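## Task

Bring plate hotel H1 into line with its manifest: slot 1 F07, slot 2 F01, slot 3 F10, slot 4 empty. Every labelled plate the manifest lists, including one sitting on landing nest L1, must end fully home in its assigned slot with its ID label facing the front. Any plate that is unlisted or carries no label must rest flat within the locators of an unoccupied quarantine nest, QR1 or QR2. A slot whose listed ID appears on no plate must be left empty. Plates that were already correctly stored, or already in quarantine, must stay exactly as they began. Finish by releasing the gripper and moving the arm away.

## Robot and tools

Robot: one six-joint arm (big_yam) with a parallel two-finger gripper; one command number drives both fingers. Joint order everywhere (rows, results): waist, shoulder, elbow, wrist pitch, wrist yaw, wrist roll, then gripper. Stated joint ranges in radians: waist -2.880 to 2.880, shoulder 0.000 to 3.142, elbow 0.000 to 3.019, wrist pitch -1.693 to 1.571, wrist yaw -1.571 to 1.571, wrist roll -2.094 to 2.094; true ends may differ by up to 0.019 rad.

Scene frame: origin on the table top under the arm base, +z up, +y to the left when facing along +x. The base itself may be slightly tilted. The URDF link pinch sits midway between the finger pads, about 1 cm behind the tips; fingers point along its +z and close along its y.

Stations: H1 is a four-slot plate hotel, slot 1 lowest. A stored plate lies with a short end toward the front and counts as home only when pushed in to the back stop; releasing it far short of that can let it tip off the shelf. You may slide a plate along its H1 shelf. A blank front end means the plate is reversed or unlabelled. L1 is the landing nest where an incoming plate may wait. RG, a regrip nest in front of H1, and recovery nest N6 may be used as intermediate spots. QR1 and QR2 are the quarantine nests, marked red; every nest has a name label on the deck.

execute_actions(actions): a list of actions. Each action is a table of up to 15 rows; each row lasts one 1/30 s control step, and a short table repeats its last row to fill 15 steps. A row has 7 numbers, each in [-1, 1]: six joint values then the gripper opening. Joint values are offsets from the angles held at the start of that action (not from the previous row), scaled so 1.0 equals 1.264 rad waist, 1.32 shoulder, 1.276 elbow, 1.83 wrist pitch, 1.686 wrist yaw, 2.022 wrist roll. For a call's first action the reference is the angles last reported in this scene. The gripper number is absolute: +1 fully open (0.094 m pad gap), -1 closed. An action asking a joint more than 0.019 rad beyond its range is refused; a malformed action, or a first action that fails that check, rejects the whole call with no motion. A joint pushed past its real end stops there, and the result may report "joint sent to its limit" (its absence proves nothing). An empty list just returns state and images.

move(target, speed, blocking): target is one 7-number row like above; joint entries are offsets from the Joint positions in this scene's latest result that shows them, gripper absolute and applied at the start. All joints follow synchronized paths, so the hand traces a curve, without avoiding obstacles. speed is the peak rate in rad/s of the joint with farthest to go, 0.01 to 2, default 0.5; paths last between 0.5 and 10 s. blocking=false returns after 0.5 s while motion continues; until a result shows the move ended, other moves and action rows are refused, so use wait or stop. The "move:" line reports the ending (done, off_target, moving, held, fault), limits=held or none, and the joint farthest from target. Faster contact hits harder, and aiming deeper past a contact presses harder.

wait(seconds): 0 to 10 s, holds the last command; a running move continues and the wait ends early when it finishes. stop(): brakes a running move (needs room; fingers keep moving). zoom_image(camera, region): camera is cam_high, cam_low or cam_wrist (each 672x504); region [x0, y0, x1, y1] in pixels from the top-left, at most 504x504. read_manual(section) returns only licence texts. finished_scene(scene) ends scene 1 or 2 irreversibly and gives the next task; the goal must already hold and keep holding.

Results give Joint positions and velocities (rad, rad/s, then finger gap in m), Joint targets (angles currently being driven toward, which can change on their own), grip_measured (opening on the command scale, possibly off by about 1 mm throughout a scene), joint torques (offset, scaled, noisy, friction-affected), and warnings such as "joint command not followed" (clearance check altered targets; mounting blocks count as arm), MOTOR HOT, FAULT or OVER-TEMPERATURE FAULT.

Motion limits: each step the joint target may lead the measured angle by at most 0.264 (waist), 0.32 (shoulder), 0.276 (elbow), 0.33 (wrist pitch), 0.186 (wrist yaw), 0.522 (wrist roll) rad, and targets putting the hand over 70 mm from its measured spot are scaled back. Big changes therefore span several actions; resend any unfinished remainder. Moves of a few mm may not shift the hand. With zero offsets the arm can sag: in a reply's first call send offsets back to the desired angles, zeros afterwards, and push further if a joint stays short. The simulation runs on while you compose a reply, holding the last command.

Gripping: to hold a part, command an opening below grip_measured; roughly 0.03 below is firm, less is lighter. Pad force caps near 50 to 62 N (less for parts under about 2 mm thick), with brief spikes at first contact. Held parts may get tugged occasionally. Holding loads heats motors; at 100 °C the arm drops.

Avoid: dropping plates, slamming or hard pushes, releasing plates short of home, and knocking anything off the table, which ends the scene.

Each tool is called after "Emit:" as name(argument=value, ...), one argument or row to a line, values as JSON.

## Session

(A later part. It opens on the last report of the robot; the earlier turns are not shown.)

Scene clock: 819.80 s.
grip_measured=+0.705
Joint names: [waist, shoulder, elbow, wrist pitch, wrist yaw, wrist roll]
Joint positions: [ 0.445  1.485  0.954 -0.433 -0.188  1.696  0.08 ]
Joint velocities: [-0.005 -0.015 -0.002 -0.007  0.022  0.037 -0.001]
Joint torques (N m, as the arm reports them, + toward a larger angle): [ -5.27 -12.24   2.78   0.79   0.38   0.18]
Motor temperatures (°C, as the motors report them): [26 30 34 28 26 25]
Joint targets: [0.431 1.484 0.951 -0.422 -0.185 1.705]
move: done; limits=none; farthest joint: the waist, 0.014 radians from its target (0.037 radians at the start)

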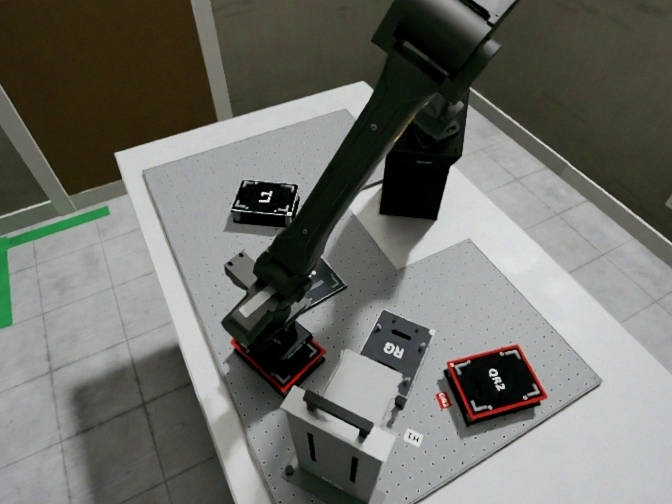

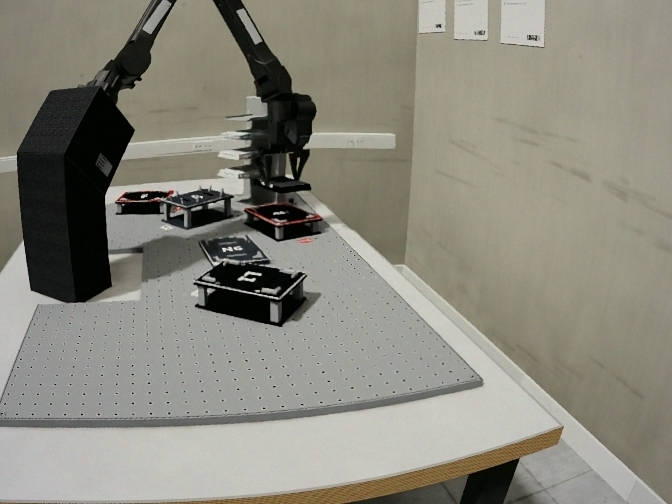

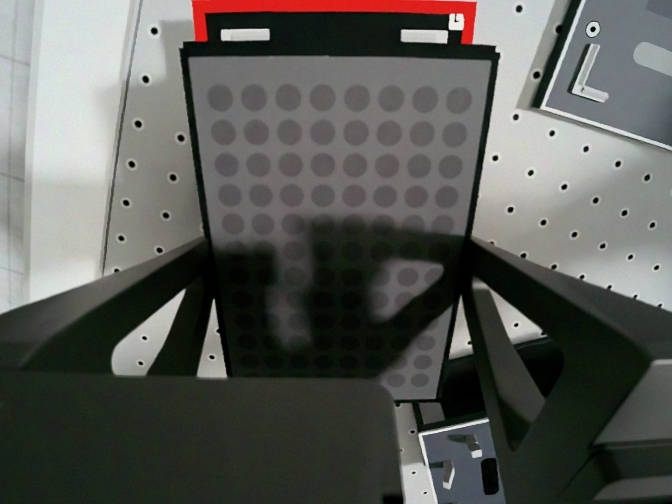

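Emit:
move(
  target=[0.0237, 0.075, 0.0455, 0.0486, 0.0125, 0.0163, 0.67],
  speed=0.15,
)

Scene clock: 868.47 s.
grip_measured=+0.705
Joint names: [waist, shoulder, elbow, wrist pitch, wrist yaw, wrist roll]
Joint positions: [ 0.466  1.576  0.988 -0.355 -0.17   1.72   0.08 ]
Joint velocities: [ 0.005 -0.005 -0.002  0.002  0.051 -0.037 -0.   ]
Joint torques (N m, as the arm reports them, + toward a larger angle): [ -4.11 -12.28   4.25   0.87   0.43   0.1 ]
Motor temperatures (°C, as the motors report them): [26 30 32 28 26 25]
Joint targets: [0.475 1.584 1.012 -0.344 -0.167 1.729]
move: off_target; limits=none; farthest joint: the elbow, 0.024 radians from its target (0.059 radians at the start)

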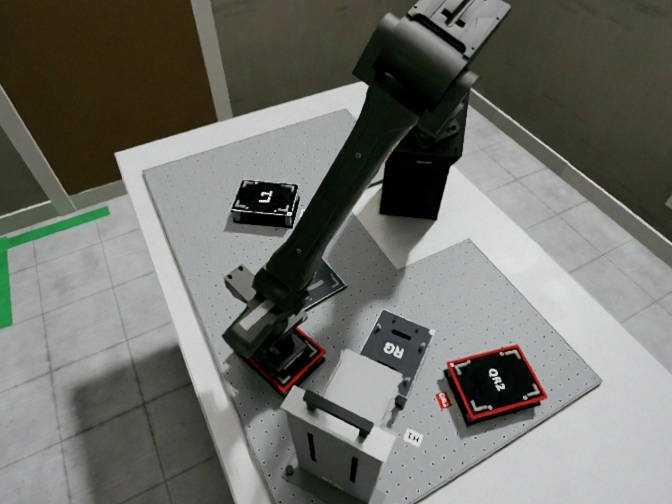

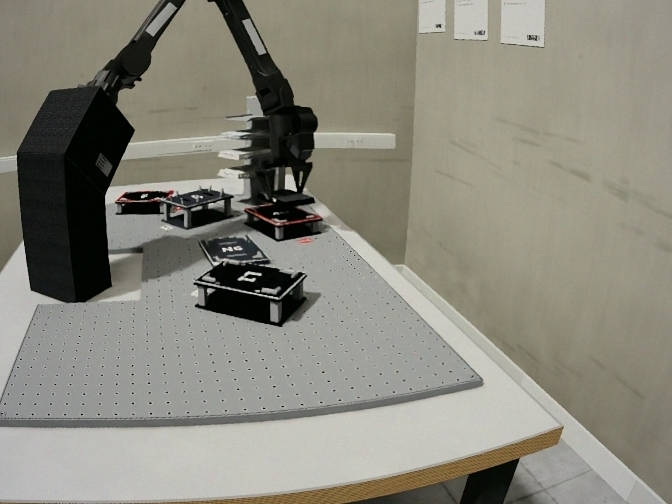

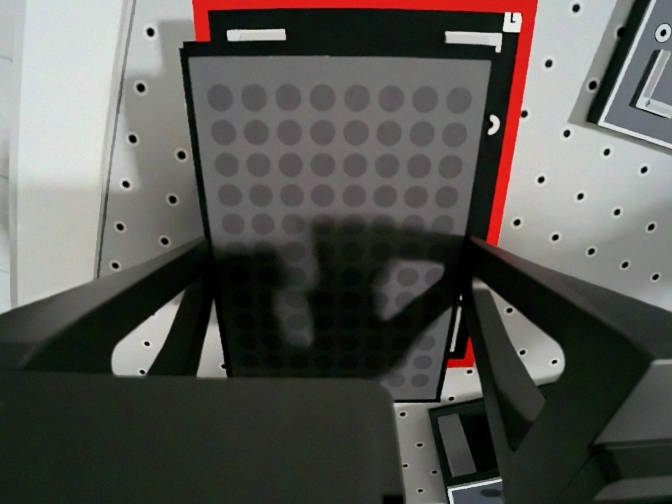

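Emit:
zoom_image(
  camera="cam_wrist",
  region=[170, 0, 550, 140],
)

Emit:
zoom_image(
  camera="cam_low",
  region=[225, 140, 345, 250],
)

Region (170, 0, 550, 140) of cam_wrist's 672x504 image, scaled by 1.326, with more detail than that image has; it fills the top 186 rows of this view, and the rest is white.

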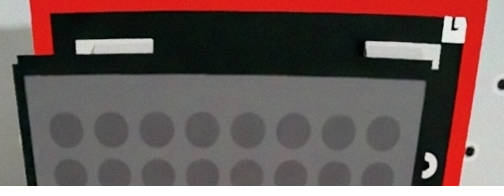

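Region (225, 140, 345, 250) of cam_low's 672x504 image, scaled by 4.200, with more detail than that image has; it fills the top 462 rows of this view, and the rest is white.

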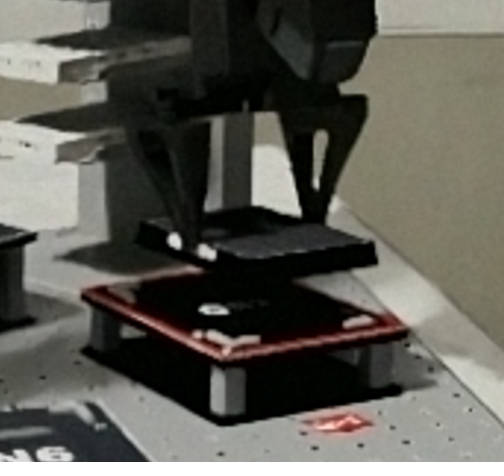

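Emit:
move(
  target=[0.0198, 0.0351, -0.0094, 0.0272, 0.0073, 0.011, 0.67],
  speed=0.1,
)

Emit:
zoom_image(
  camera="cam_wrist",
  region=[140, 0, 560, 140],
)

Emit:
zoom_image(
  camera="cam_low",
  region=[225, 140, 345, 250],
)

Scene clock: 926.47 s.
grip_measured=+0.705
Joint names: [waist, shoulder, elbow, wrist pitch, wrist yaw, wrist roll]
Joint positions: [ 0.482  1.616  0.981 -0.316 -0.161  1.734  0.08 ]
Joint velocities: [ 0.005  0.015 -0.012 -0.012 -0.007  0.007 -0.001]
Joint torques (N m, as the arm reports them, + toward a larger angle): [ -3.87 -12.62   1.83   0.87   0.45   0.1 ]
Motor temperatures (°C, as the motors report them): [26 30 32 28 26 25]
Joint targets: [0.491 1.623 0.976 -0.305 -0.157 1.742]
move: done; limits=none; farthest joint: the wrist pitch, 0.011 radians from its target (0.050 radians at the start)

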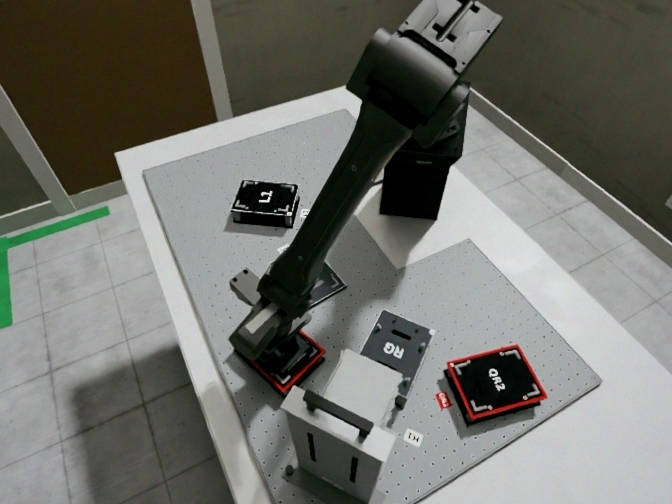

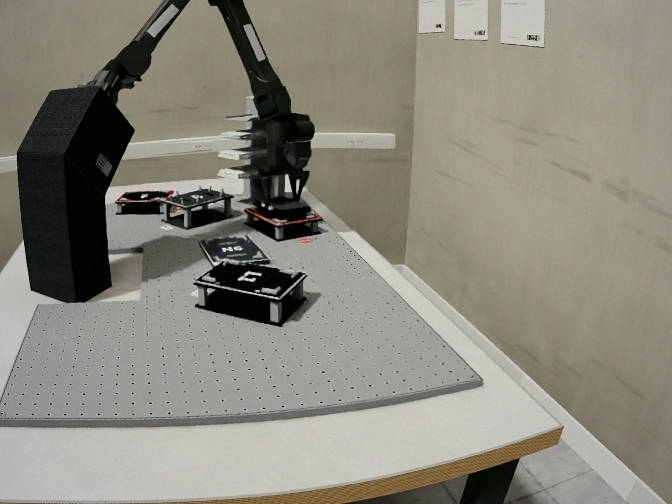

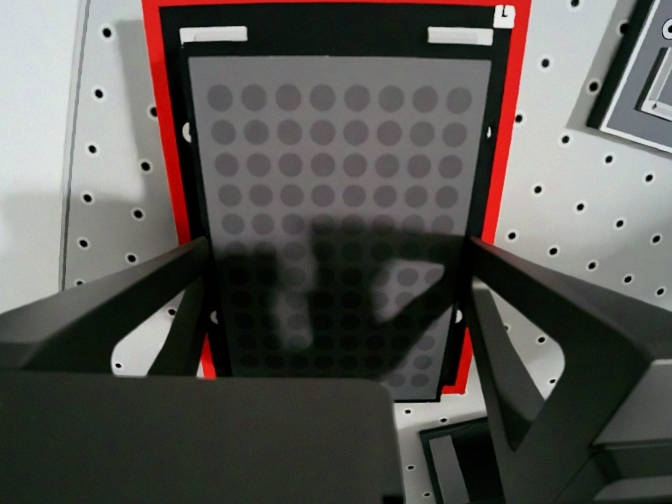

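Region (140, 0, 560, 140) of cam_wrist's 672x504 image, scaled by 1.200, with more detail than that image has.

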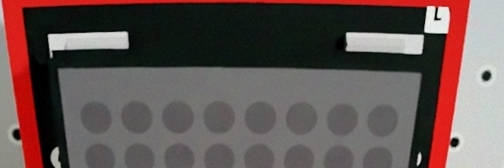

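Region (225, 140, 345, 250) of cam_low's 672x504 image, scaled by 4.200, with more detail than that image has; it fills the top 462 rows of this view, and the rest is white.

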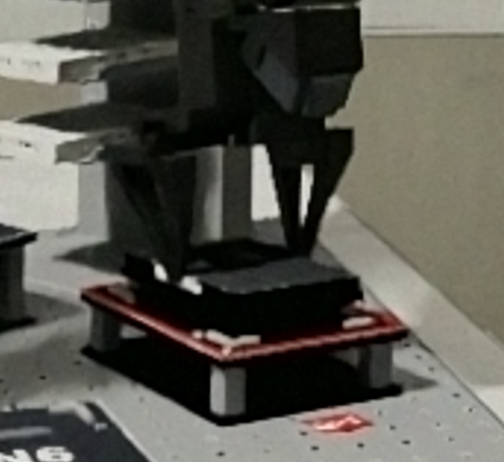

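Emit:
execute_actions(
  actions=[],
)

Scene clock: 946.83 s.
grip_measured=+0.705
Joint names: [waist, shoulder, elbow, wrist pitch, wrist yaw, wrist roll]
Joint positions: [ 0.482  1.616  0.981 -0.316 -0.161  1.734  0.08 ]
Joint velocities: [-0.005 -0.015  0.007 -0.007 -0.037 -0.051 -0.001]
Joint torques (N m, as the arm reports them, + toward a larger angle): [ -3.81 -12.3    1.73   0.85   0.38   0.1 ]
Motor temperatures (°C, as the motors report them): [26 30 32 28 26 25]
Joint targets: [0.491 1.623 0.976 -0.305 -0.157 1.742]

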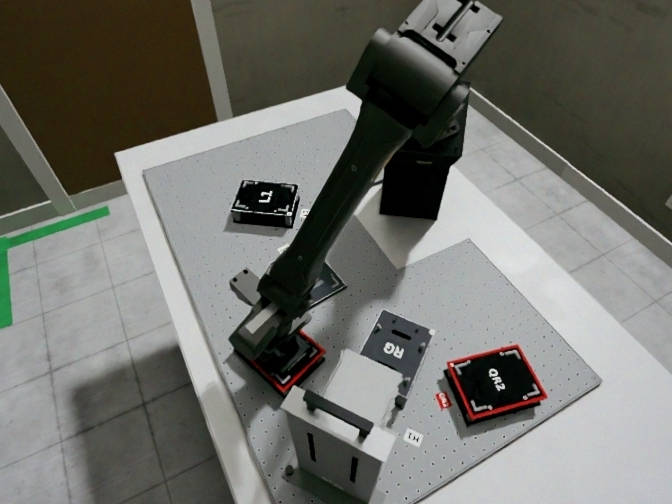

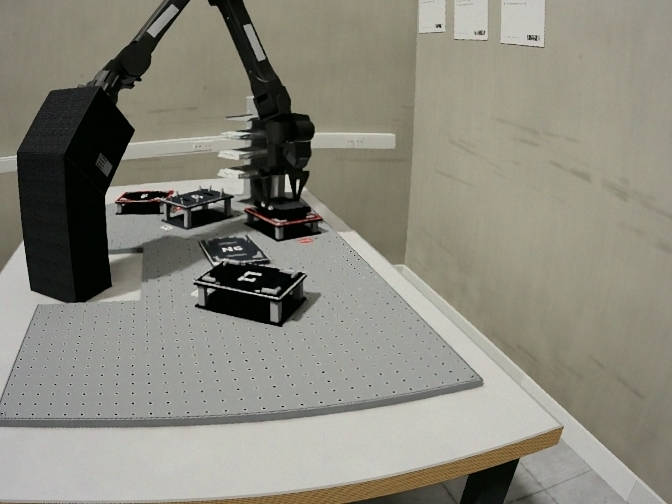

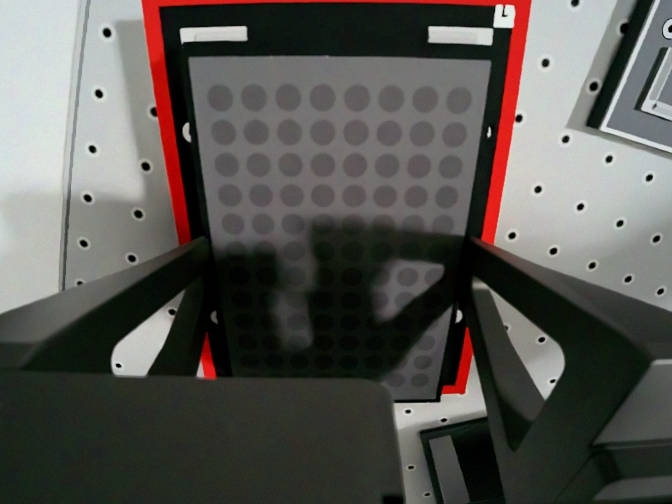

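Emit:
move(
  target=[0.01163, 0.019, -0.0024, 0.022, 0.00445, 0.0065, 0.67],
  speed=0.03,
)

Scene clock: 984.90 s.
grip_measured=+0.705
Joint names: [waist, shoulder, elbow, wrist pitch, wrist yaw, wrist roll]
Joint positions: [ 0.486  1.631  0.981 -0.287 -0.156  1.739  0.08 ]
Joint velocities: [-0.005 -0.005 -0.012 -0.012  0.051 -0.022 -0.001]
Joint torques (N m, as the arm reports them, + toward a larger angle): [ -3.72 -12.09   1.79   0.96   0.4    0.11]
Motor temperatures (°C, as the motors report them): [26 30 31 28 26 25]
Joint targets: [0.497 1.641 0.978 -0.276 -0.153 1.747]
move: done; limits=none; farthest joint: the wrist pitch, 0.012 radians from its target (0.041 radians at the start)

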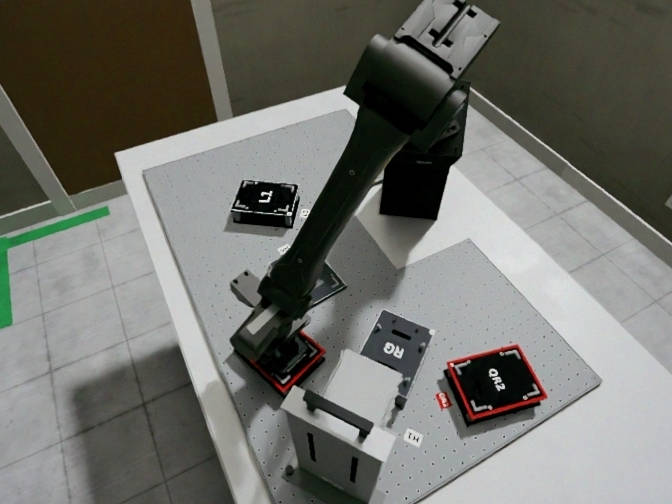

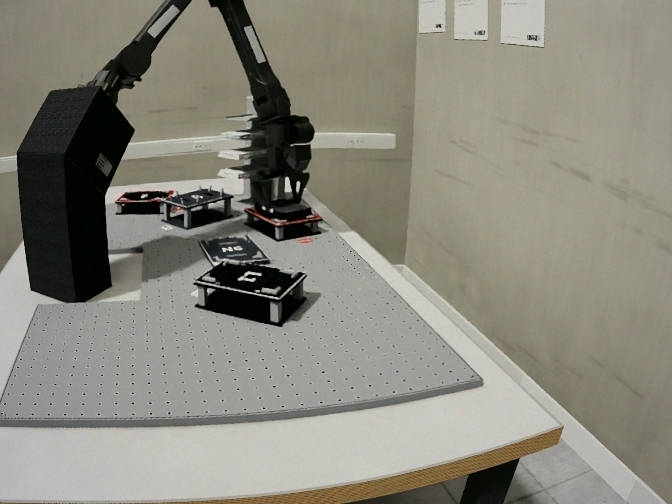

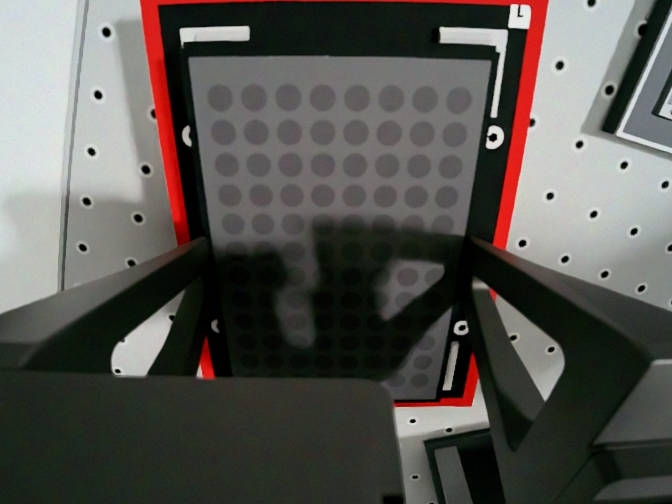

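Emit:
zoom_image(
  camera="cam_wrist",
  region=[130, 0, 560, 200],
)

Emit:
zoom_image(
  camera="cam_low",
  region=[220, 150, 350, 250],
)

Region (130, 0, 560, 200) of cam_wrist's 672x504 image, scaled by 1.172, with more detail than that image has; it fills the top 234 rows of this view, and the rest is white.

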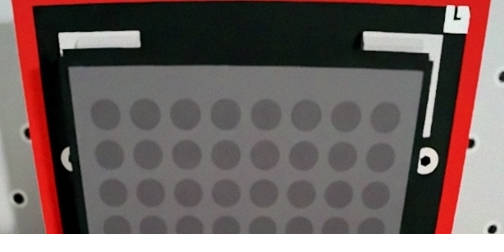

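Region (220, 150, 350, 250) of cam_low's 672x504 image, scaled by 3.877, with more detail than that image has; it fills the top 388 rows of this view, and the rest is white.

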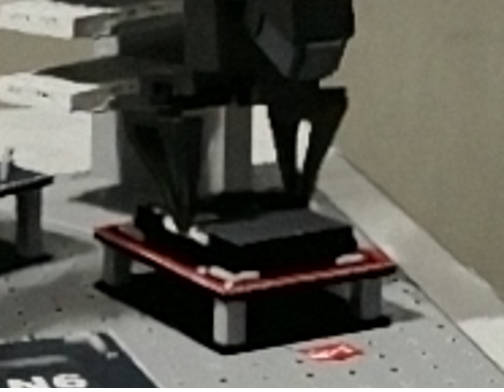

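Emit:
zoom_image(
  camera="cam_wrist",
  region=[360, 280, 520, 430],
)

Region (360, 280, 520, 430) of cam_wrist's 672x504 image, scaled by 3.150, with more detail than that image has; it fills the top 472 rows of this view, and the rest is white.

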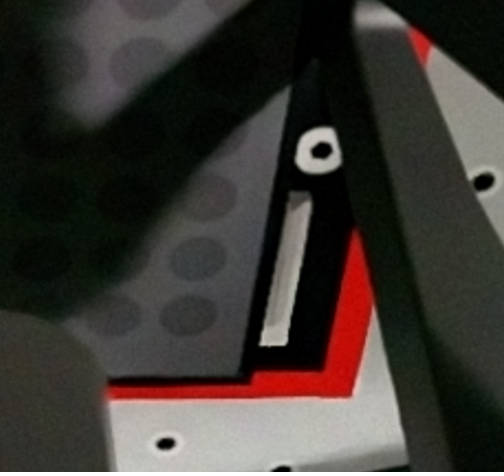

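Emit:
move(
  target=[0.0098, 0.0104, -0.0024, 0.0055, 0.0018, 0.004, 0.67],
  speed=0.02,
)

Scene clock: 1031.17 s.
grip_measured=+0.705
Joint names: [waist, shoulder, elbow, wrist pitch, wrist yaw, wrist roll]
Joint positions: [ 0.486  1.635  0.981 -0.287 -0.156  1.739  0.08 ]
Joint velocities: [-0.015 -0.015 -0.012  0.007 -0.051 -0.022 -0.001]
Joint torques (N m, as the arm reports them, + toward a larger angle): [ -3.24 -12.2    1.94   0.9    0.41   0.12]
Motor temperatures (°C, as the motors report them): [26 30 31 28 26 25]
Joint targets: [0.498 1.645 0.978 -0.277 -0.153 1.747]
move: done; limits=none; farthest joint: the waist, 0.012 radians from its target (0.013 radians at the start)

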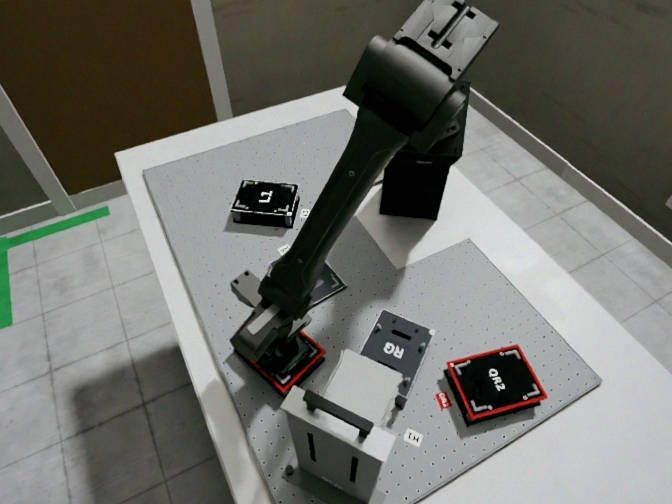

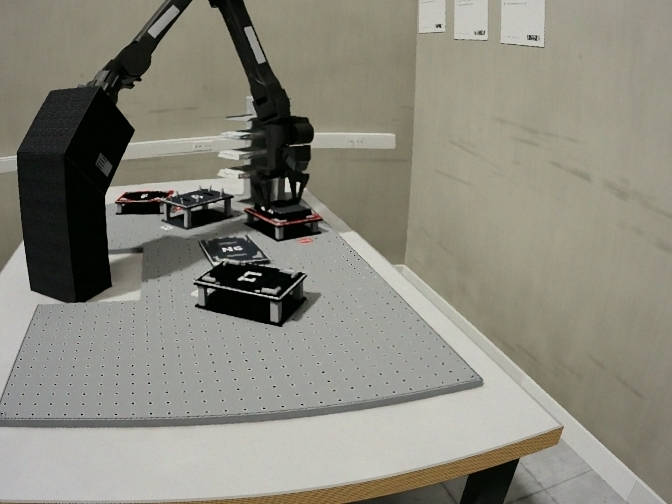

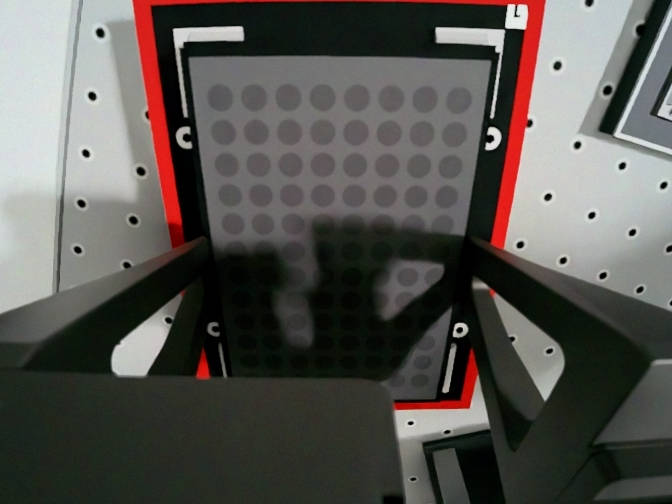

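Emit:
zoom_image(
  camera="cam_wrist",
  region=[130, 0, 560, 160],
)

Emit:
zoom_image(
  camera="cam_wrist",
  region=[180, 280, 500, 430],
)

Region (130, 0, 560, 160) of cam_wrist's 672x504 image, scaled by 1.172, with more detail than that image has; it fills the top 188 rows of this view, and the rest is white.

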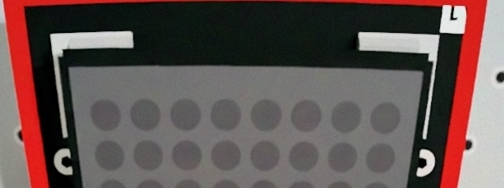

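Region (180, 280, 500, 430) of cam_wrist's 672x504 image, scaled by 1.575, with more detail than that image has; it fills the top 236 rows of this view, and the rest is white.

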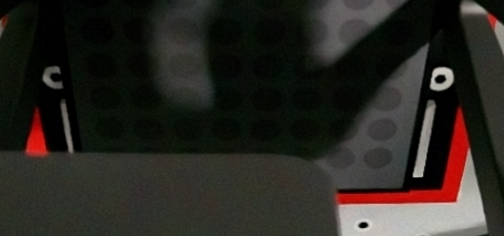

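Emit:
zoom_image(
  camera="cam_wrist",
  region=[420, 10, 530, 100],
)

Emit:
zoom_image(
  camera="cam_wrist",
  region=[160, 10, 270, 100],
)

Region (420, 10, 530, 100) of cam_wrist's 672x504 image, scaled by 4.582, with more detail than that image has; it fills the top 412 rows of this view, and the rest is white.

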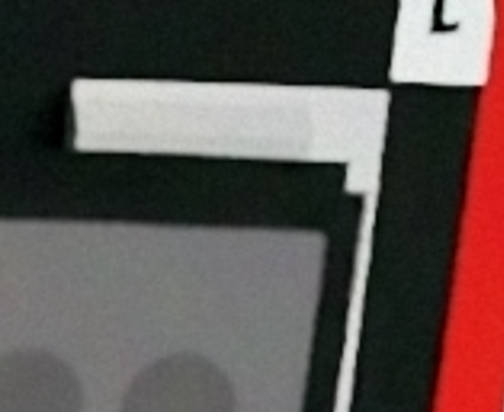

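Region (160, 10, 270, 100) of cam_wrist's 672x504 image, scaled by 4.582, with more detail than that image has; it fills the top 412 rows of this view, and the rest is white.

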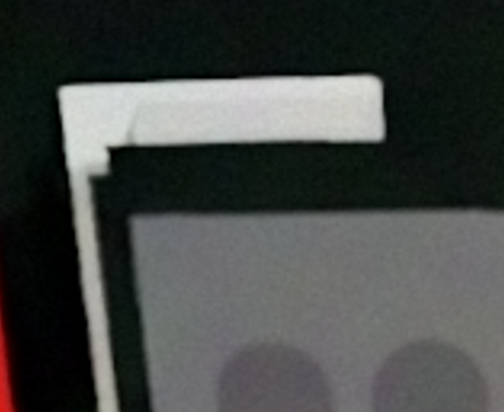

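Emit:
move(
  target=[0.0119, 0.0055, -0.0024, 0.004, 0.001, 0.003, 0.67],
  speed=0.02,
)

Scene clock: 1117.23 s.
grip_measured=+0.705
Joint names: [waist, shoulder, elbow, wrist pitch, wrist yaw, wrist roll]
Joint positions: [ 0.49   1.635  0.981 -0.287 -0.156  1.739  0.08 ]
Joint velocities: [-0.015  0.005 -0.012  0.002  0.022 -0.007  0.   ]
Joint torques (N m, as the arm reports them, + toward a larger angle): [ -3.64 -12.27   1.84   0.74   0.29   0.11]
Motor temperatures (°C, as the motors report them): [26 30 31 28 26 25]
Joint targets: [0.501 1.642 0.978 -0.280 -0.154 1.745]
move: done; limits=none; farthest joint: the waist, 0.011 radians from its target (0.015 radians at the start)

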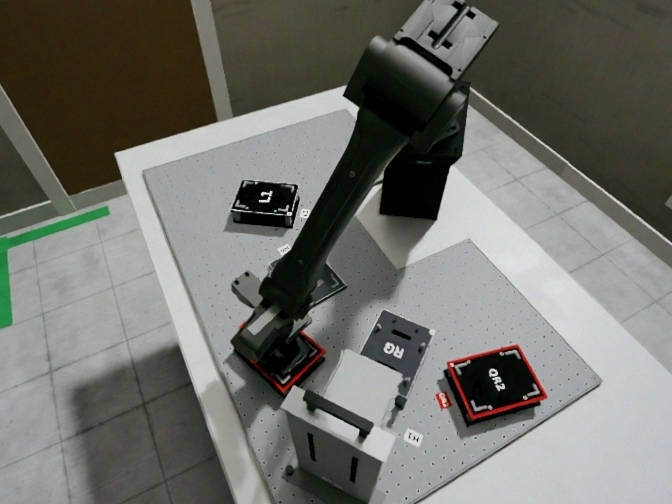

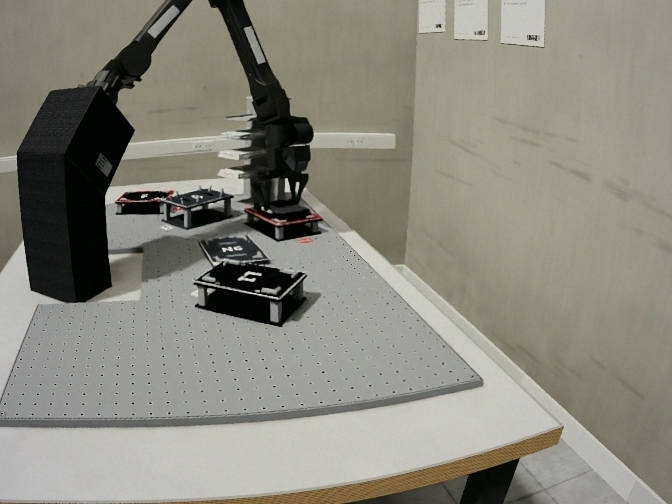

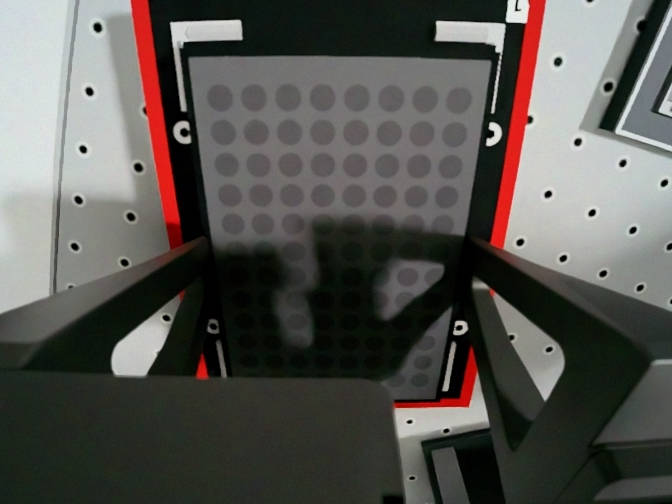

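Emit:
zoom_image(
  camera="cam_wrist",
  region=[420, 0, 530, 90],
)

Emit:
zoom_image(
  camera="cam_wrist",
  region=[160, 0, 270, 90],
)

Emit:
zoom_image(
  camera="cam_wrist",
  region=[180, 300, 500, 420],
)

Region (420, 0, 530, 90) of cam_wrist's 672x504 image, scaled by 4.582, with more detail than that image has; it fills the top 412 rows of this view, and the rest is white.

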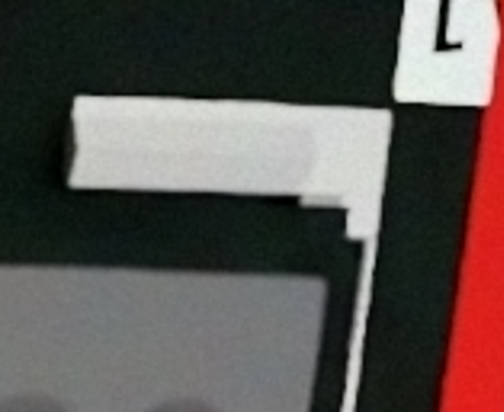

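Region (160, 0, 270, 90) of cam_wrist's 672x504 image, scaled by 4.582, with more detail than that image has; it fills the top 412 rows of this view, and the rest is white.

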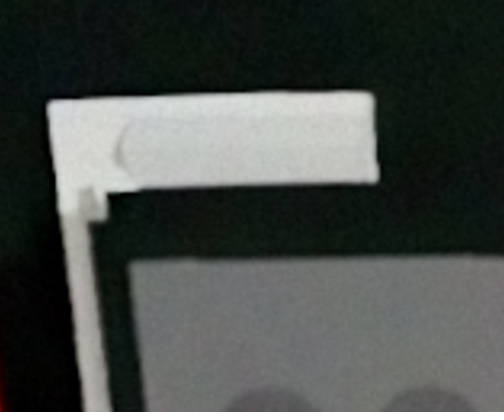

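Region (180, 300, 500, 420) of cam_wrist's 672x504 image, scaled by 1.575, with more detail than that image has; it fills the top 189 rows of this view, and the rest is white.

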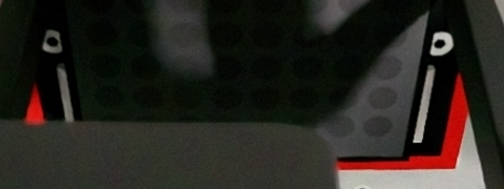

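Emit:
execute_actions(
  actions=[
    [[0.00938,0.00756,-0.0024,0.00627,0.001,0.003,0.67],[0.00965,0.0083,-0.0024,0.00708,0.001,0.003,0.67],[0.00993,0.00905,-0.0024,0.00788,0.001,0.003,0.67],[0.01021,0.00979,-0.0024,0.00868,0.001,0.003,0.67],[0.01048,0.01053,-0.0024,0.00949,0.001,0.003,0.67],[0.01076,0.01127,-0.0024,0.0103,0.001,0.003,0.67],[0.01104,0.01202,-0.0024,0.0111,0.001,0.003,0.67],[0.01131,0.01276,-0.0024,0.01191,0.001,0.003,0.67],[0.01159,0.0135,-0.0024,0.01271,0.001,0.003,0.67],[0.01187,0.01424,-0.0024,0.01351,0.001,0.003,0.67],[0.01187,0.01498,-0.0024,0.01432,0.001,0.003,0.67],[0.01187,0.01573,-0.0024,0.01513,0.001,0.003,0.67],[0.01187,0.01647,-0.0024,0.01593,0.001,0.003,0.67],[0.01187,0.01721,-0.0024,0.01674,0.001,0.003,0.67],[0.01187,0.01795,-0.0024,0.01754,0.001,0.003,0.67]],
  ],
)

Emit:
wait(
  seconds=1,
)

Scene clock: 1165.13 s.
grip_measured=+0.705
Joint names: [waist, shoulder, elbow, wrist pitch, wrist yaw, wrist roll]
Joint positions: [ 0.491  1.641  0.981 -0.275 -0.156  1.739  0.08 ]
Joint velocities: [-0.005 -0.015 -0.017 -0.007 -0.022 -0.007  0.001]
Joint torques (N m, as the arm reports them, + toward a larger angle): [ -3.17 -11.2    1.38   1.28   0.32   0.08]
Motor temperatures (°C, as the motors report them): [26 30 31 28 26 25]
Joint targets: [0.505 1.659 0.978 -0.255 -0.154 1.745]

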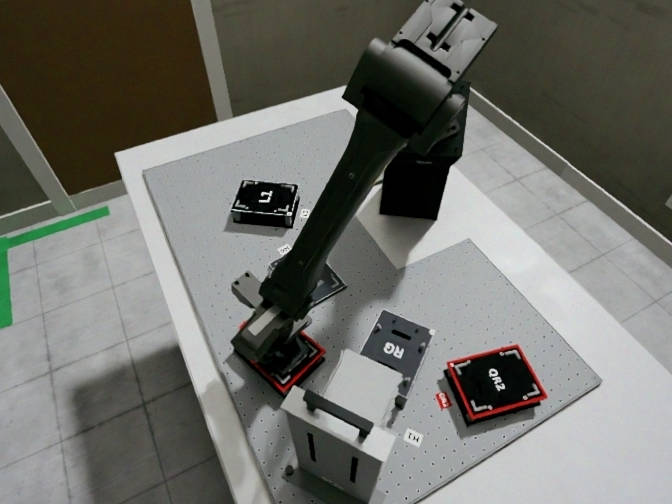

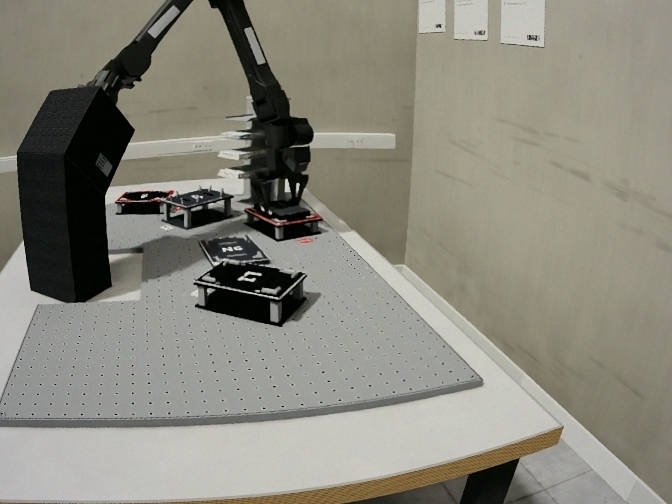

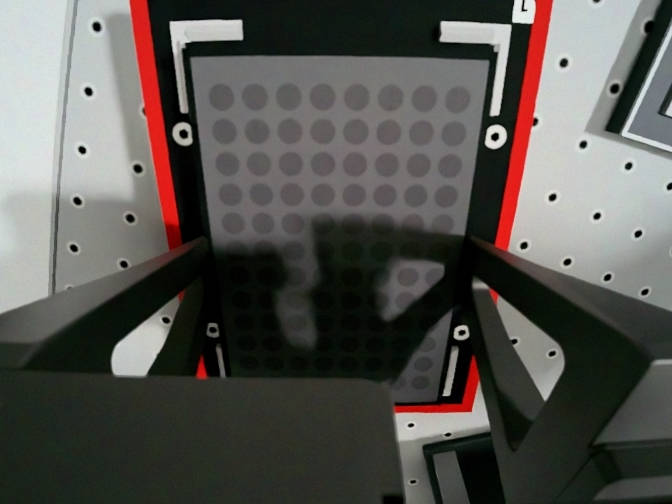

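Scene clock: 1166.13 s.
grip_measured=+0.705
Joint names: [waist, shoulder, elbow, wrist pitch, wrist yaw, wrist roll]
Joint positions: [ 0.491  1.641  0.981 -0.275 -0.156  1.739  0.08 ]
Joint velocities: [-0.015 -0.005  0.017 -0.007 -0.037 -0.037 -0.001]
Joint torques (N m, as the arm reports them, + toward a larger angle): [ -3.08 -11.58   1.79   1.24   0.35   0.08]
Motor temperatures (°C, as the motors report them): [26 30 31 28 26 25]
Joint targets: [0.505 1.659 0.978 -0.255 -0.154 1.745]
wait: 1.00 s; at rest by 0.17 s

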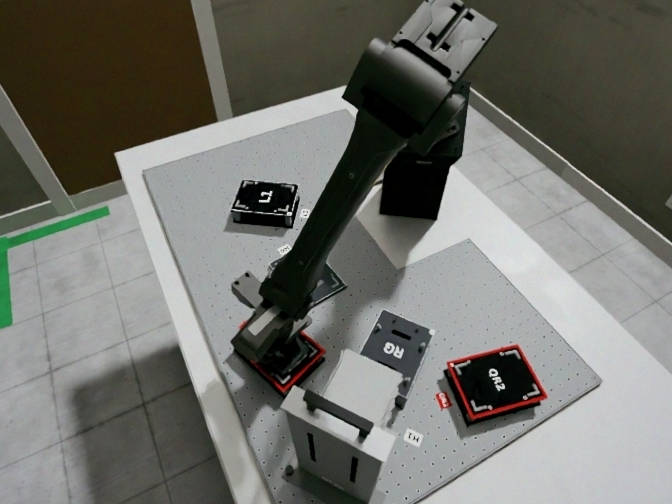

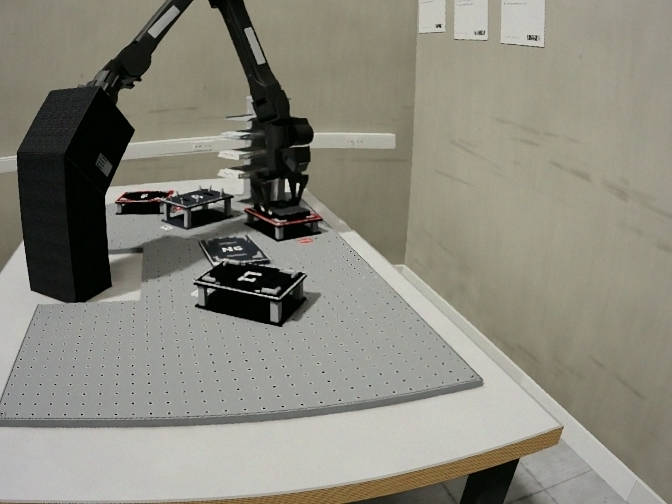

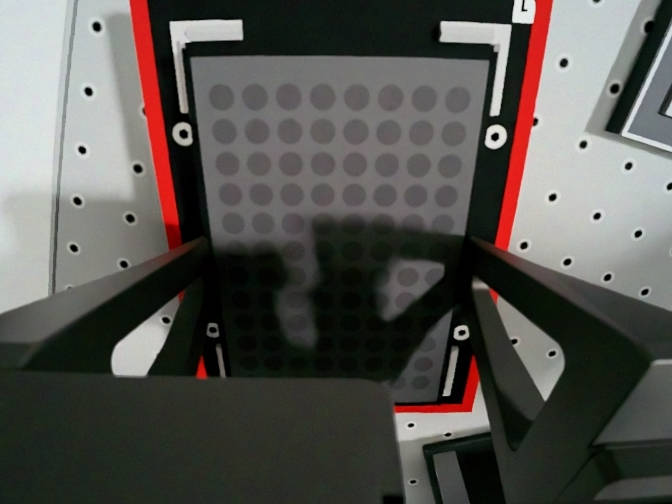

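Emit:
zoom_image(
  camera="cam_wrist",
  region=[180, 300, 500, 420],
)

Emit:
zoom_image(
  camera="cam_wrist",
  region=[150, 0, 530, 130],
)

Emit:
zoom_image(
  camera="cam_low",
  region=[235, 180, 335, 250],
)

Emit:
zoom_image(
  camera="cam_high",
  region=[220, 300, 340, 400],
)

Region (180, 300, 500, 420) of cam_wrist's 672x504 image, scaled by 1.575, with more detail than that image has; it fills the top 189 rows of this view, and the rest is white.

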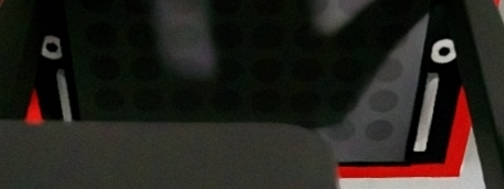

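Region (150, 0, 530, 130) of cam_wrist's 672x504 image, scaled by 1.326, with more detail than that image has; it fills the top 172 rows of this view, and the rest is white.

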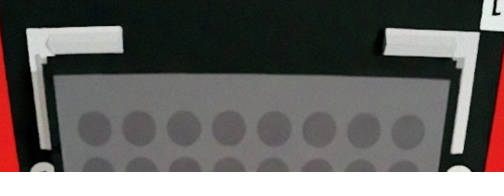

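Region (235, 180, 335, 250) of cam_low's 672x504 image, scaled by 5.040, with more detail than that image has; it fills the top 353 rows of this view, and the rest is white.

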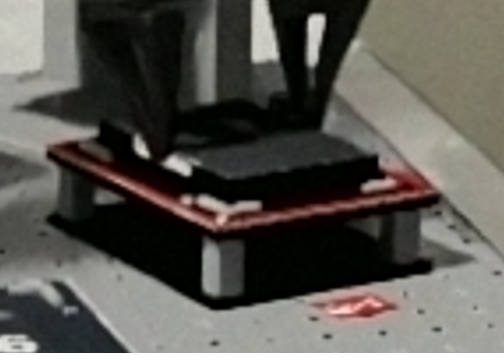

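Region (220, 300, 340, 400) of cam_high's 672x504 image, scaled by 4.200, with more detail than that image has.

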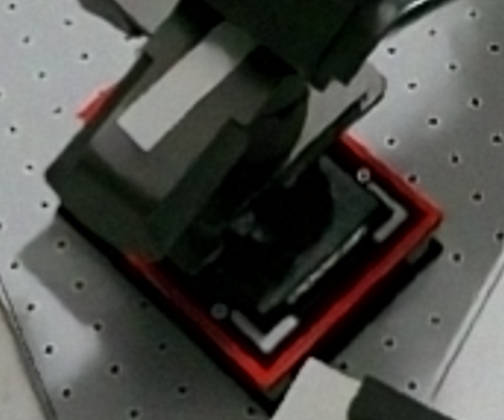

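Emit:
execute_actions(
  actions=[
    [[0.008,0.0125,-0.0024,0.008,0.001,0.003,0.67],[0.0075,0.012,-0.0024,0.006,0.001,0.003,0.67],[0.007,0.0115,-0.0024,0.004,0.001,0.003,0.67],[0.0065,0.011,-0.0024,0.002,0.001,0.003,0.67],[0.0063,0.0106,-0.0024,0.0,0.001,0.003,0.67]],
  ],
)

Emit:
wait(
  seconds=0.5,
)

Scene clock: 1194.70 s.
grip_measured=+0.705
Joint names: [waist, shoulder, elbow, wrist pitch, wrist yaw, wrist roll]
Joint positions: [ 0.491  1.641  0.981 -0.275 -0.156  1.739  0.08 ]
Joint velocities: [-0.005 -0.015  0.002 -0.002 -0.022 -0.066  0.002]
Joint torques (N m, as the arm reports them, + toward a larger angle): [ -3.73 -11.97   1.7    0.33   0.36   0.12]
Motor temperatures (°C, as the motors report them): [26 30 30 28 26 25]
Joint targets: [0.499 1.655 0.978 -0.275 -0.154 1.745]

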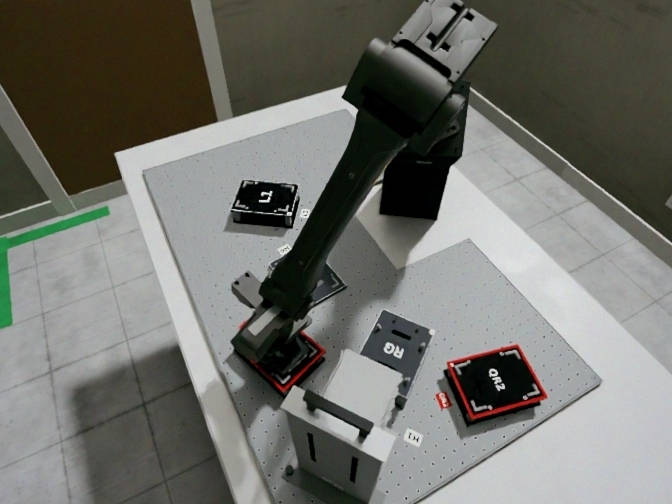

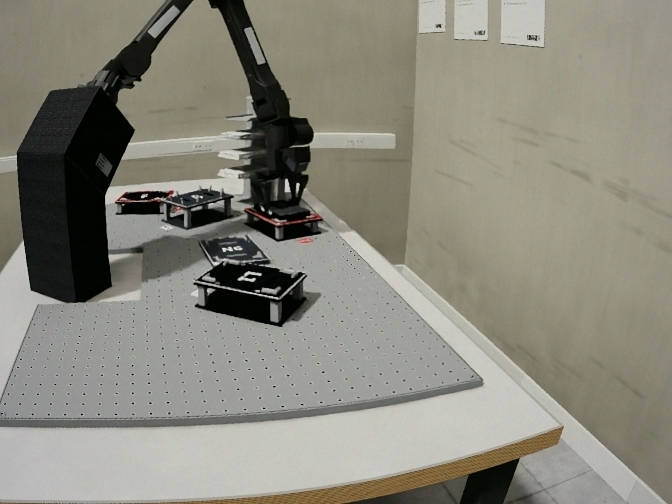

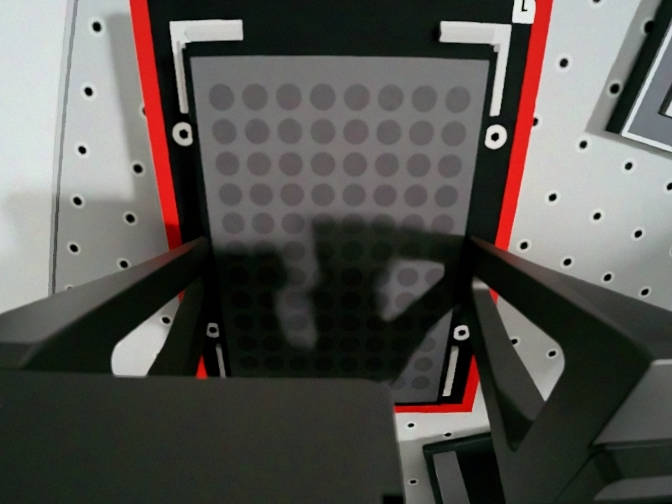

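Scene clock: 1195.20 s.
grip_measured=+0.705
Joint names: [waist, shoulder, elbow, wrist pitch, wrist yaw, wrist roll]
Joint positions: [ 0.491  1.641  0.981 -0.275 -0.156  1.739  0.08 ]
Joint velocities: [-0.005 -0.015  0.002 -0.012  0.022  0.081  0.   ]
Joint torques (N m, as the arm reports them, + toward a larger angle): [ -3.87 -11.97   1.72   0.42   0.35   0.13]
Motor temperatures (°C, as the motors report them): [26 30 30 28 26 25]
Joint targets: [0.499 1.655 0.978 -0.275 -0.154 1.745]
wait: 0.50 s; at rest by 0.17 s

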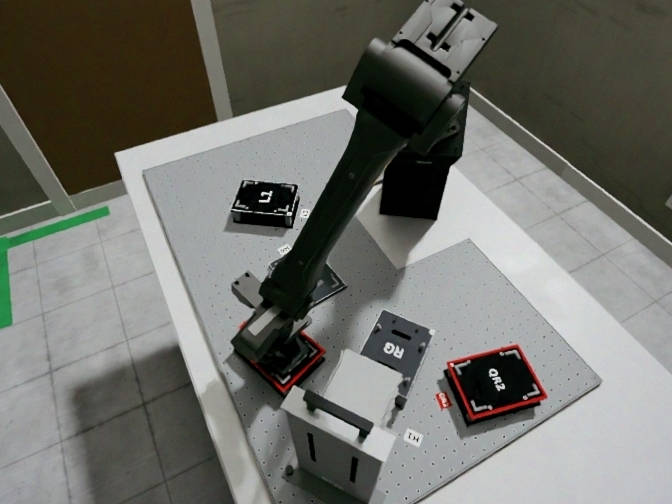

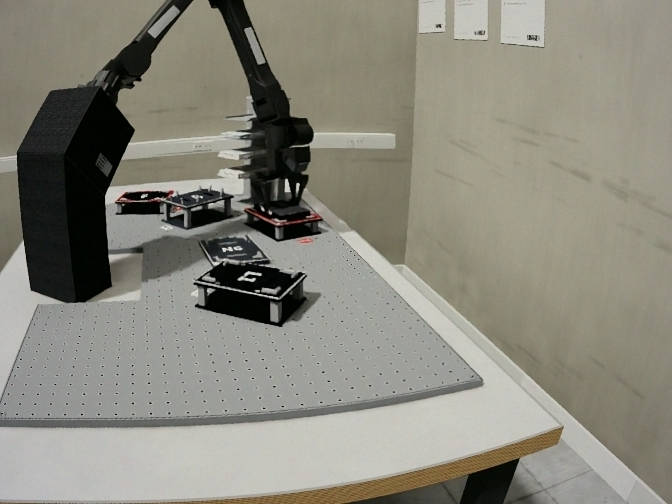

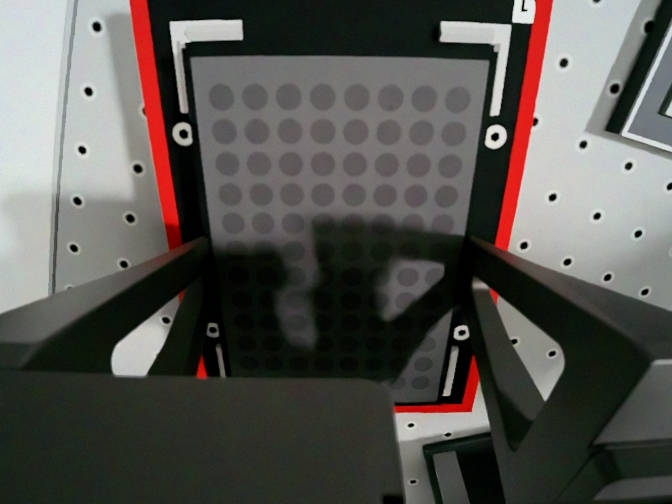

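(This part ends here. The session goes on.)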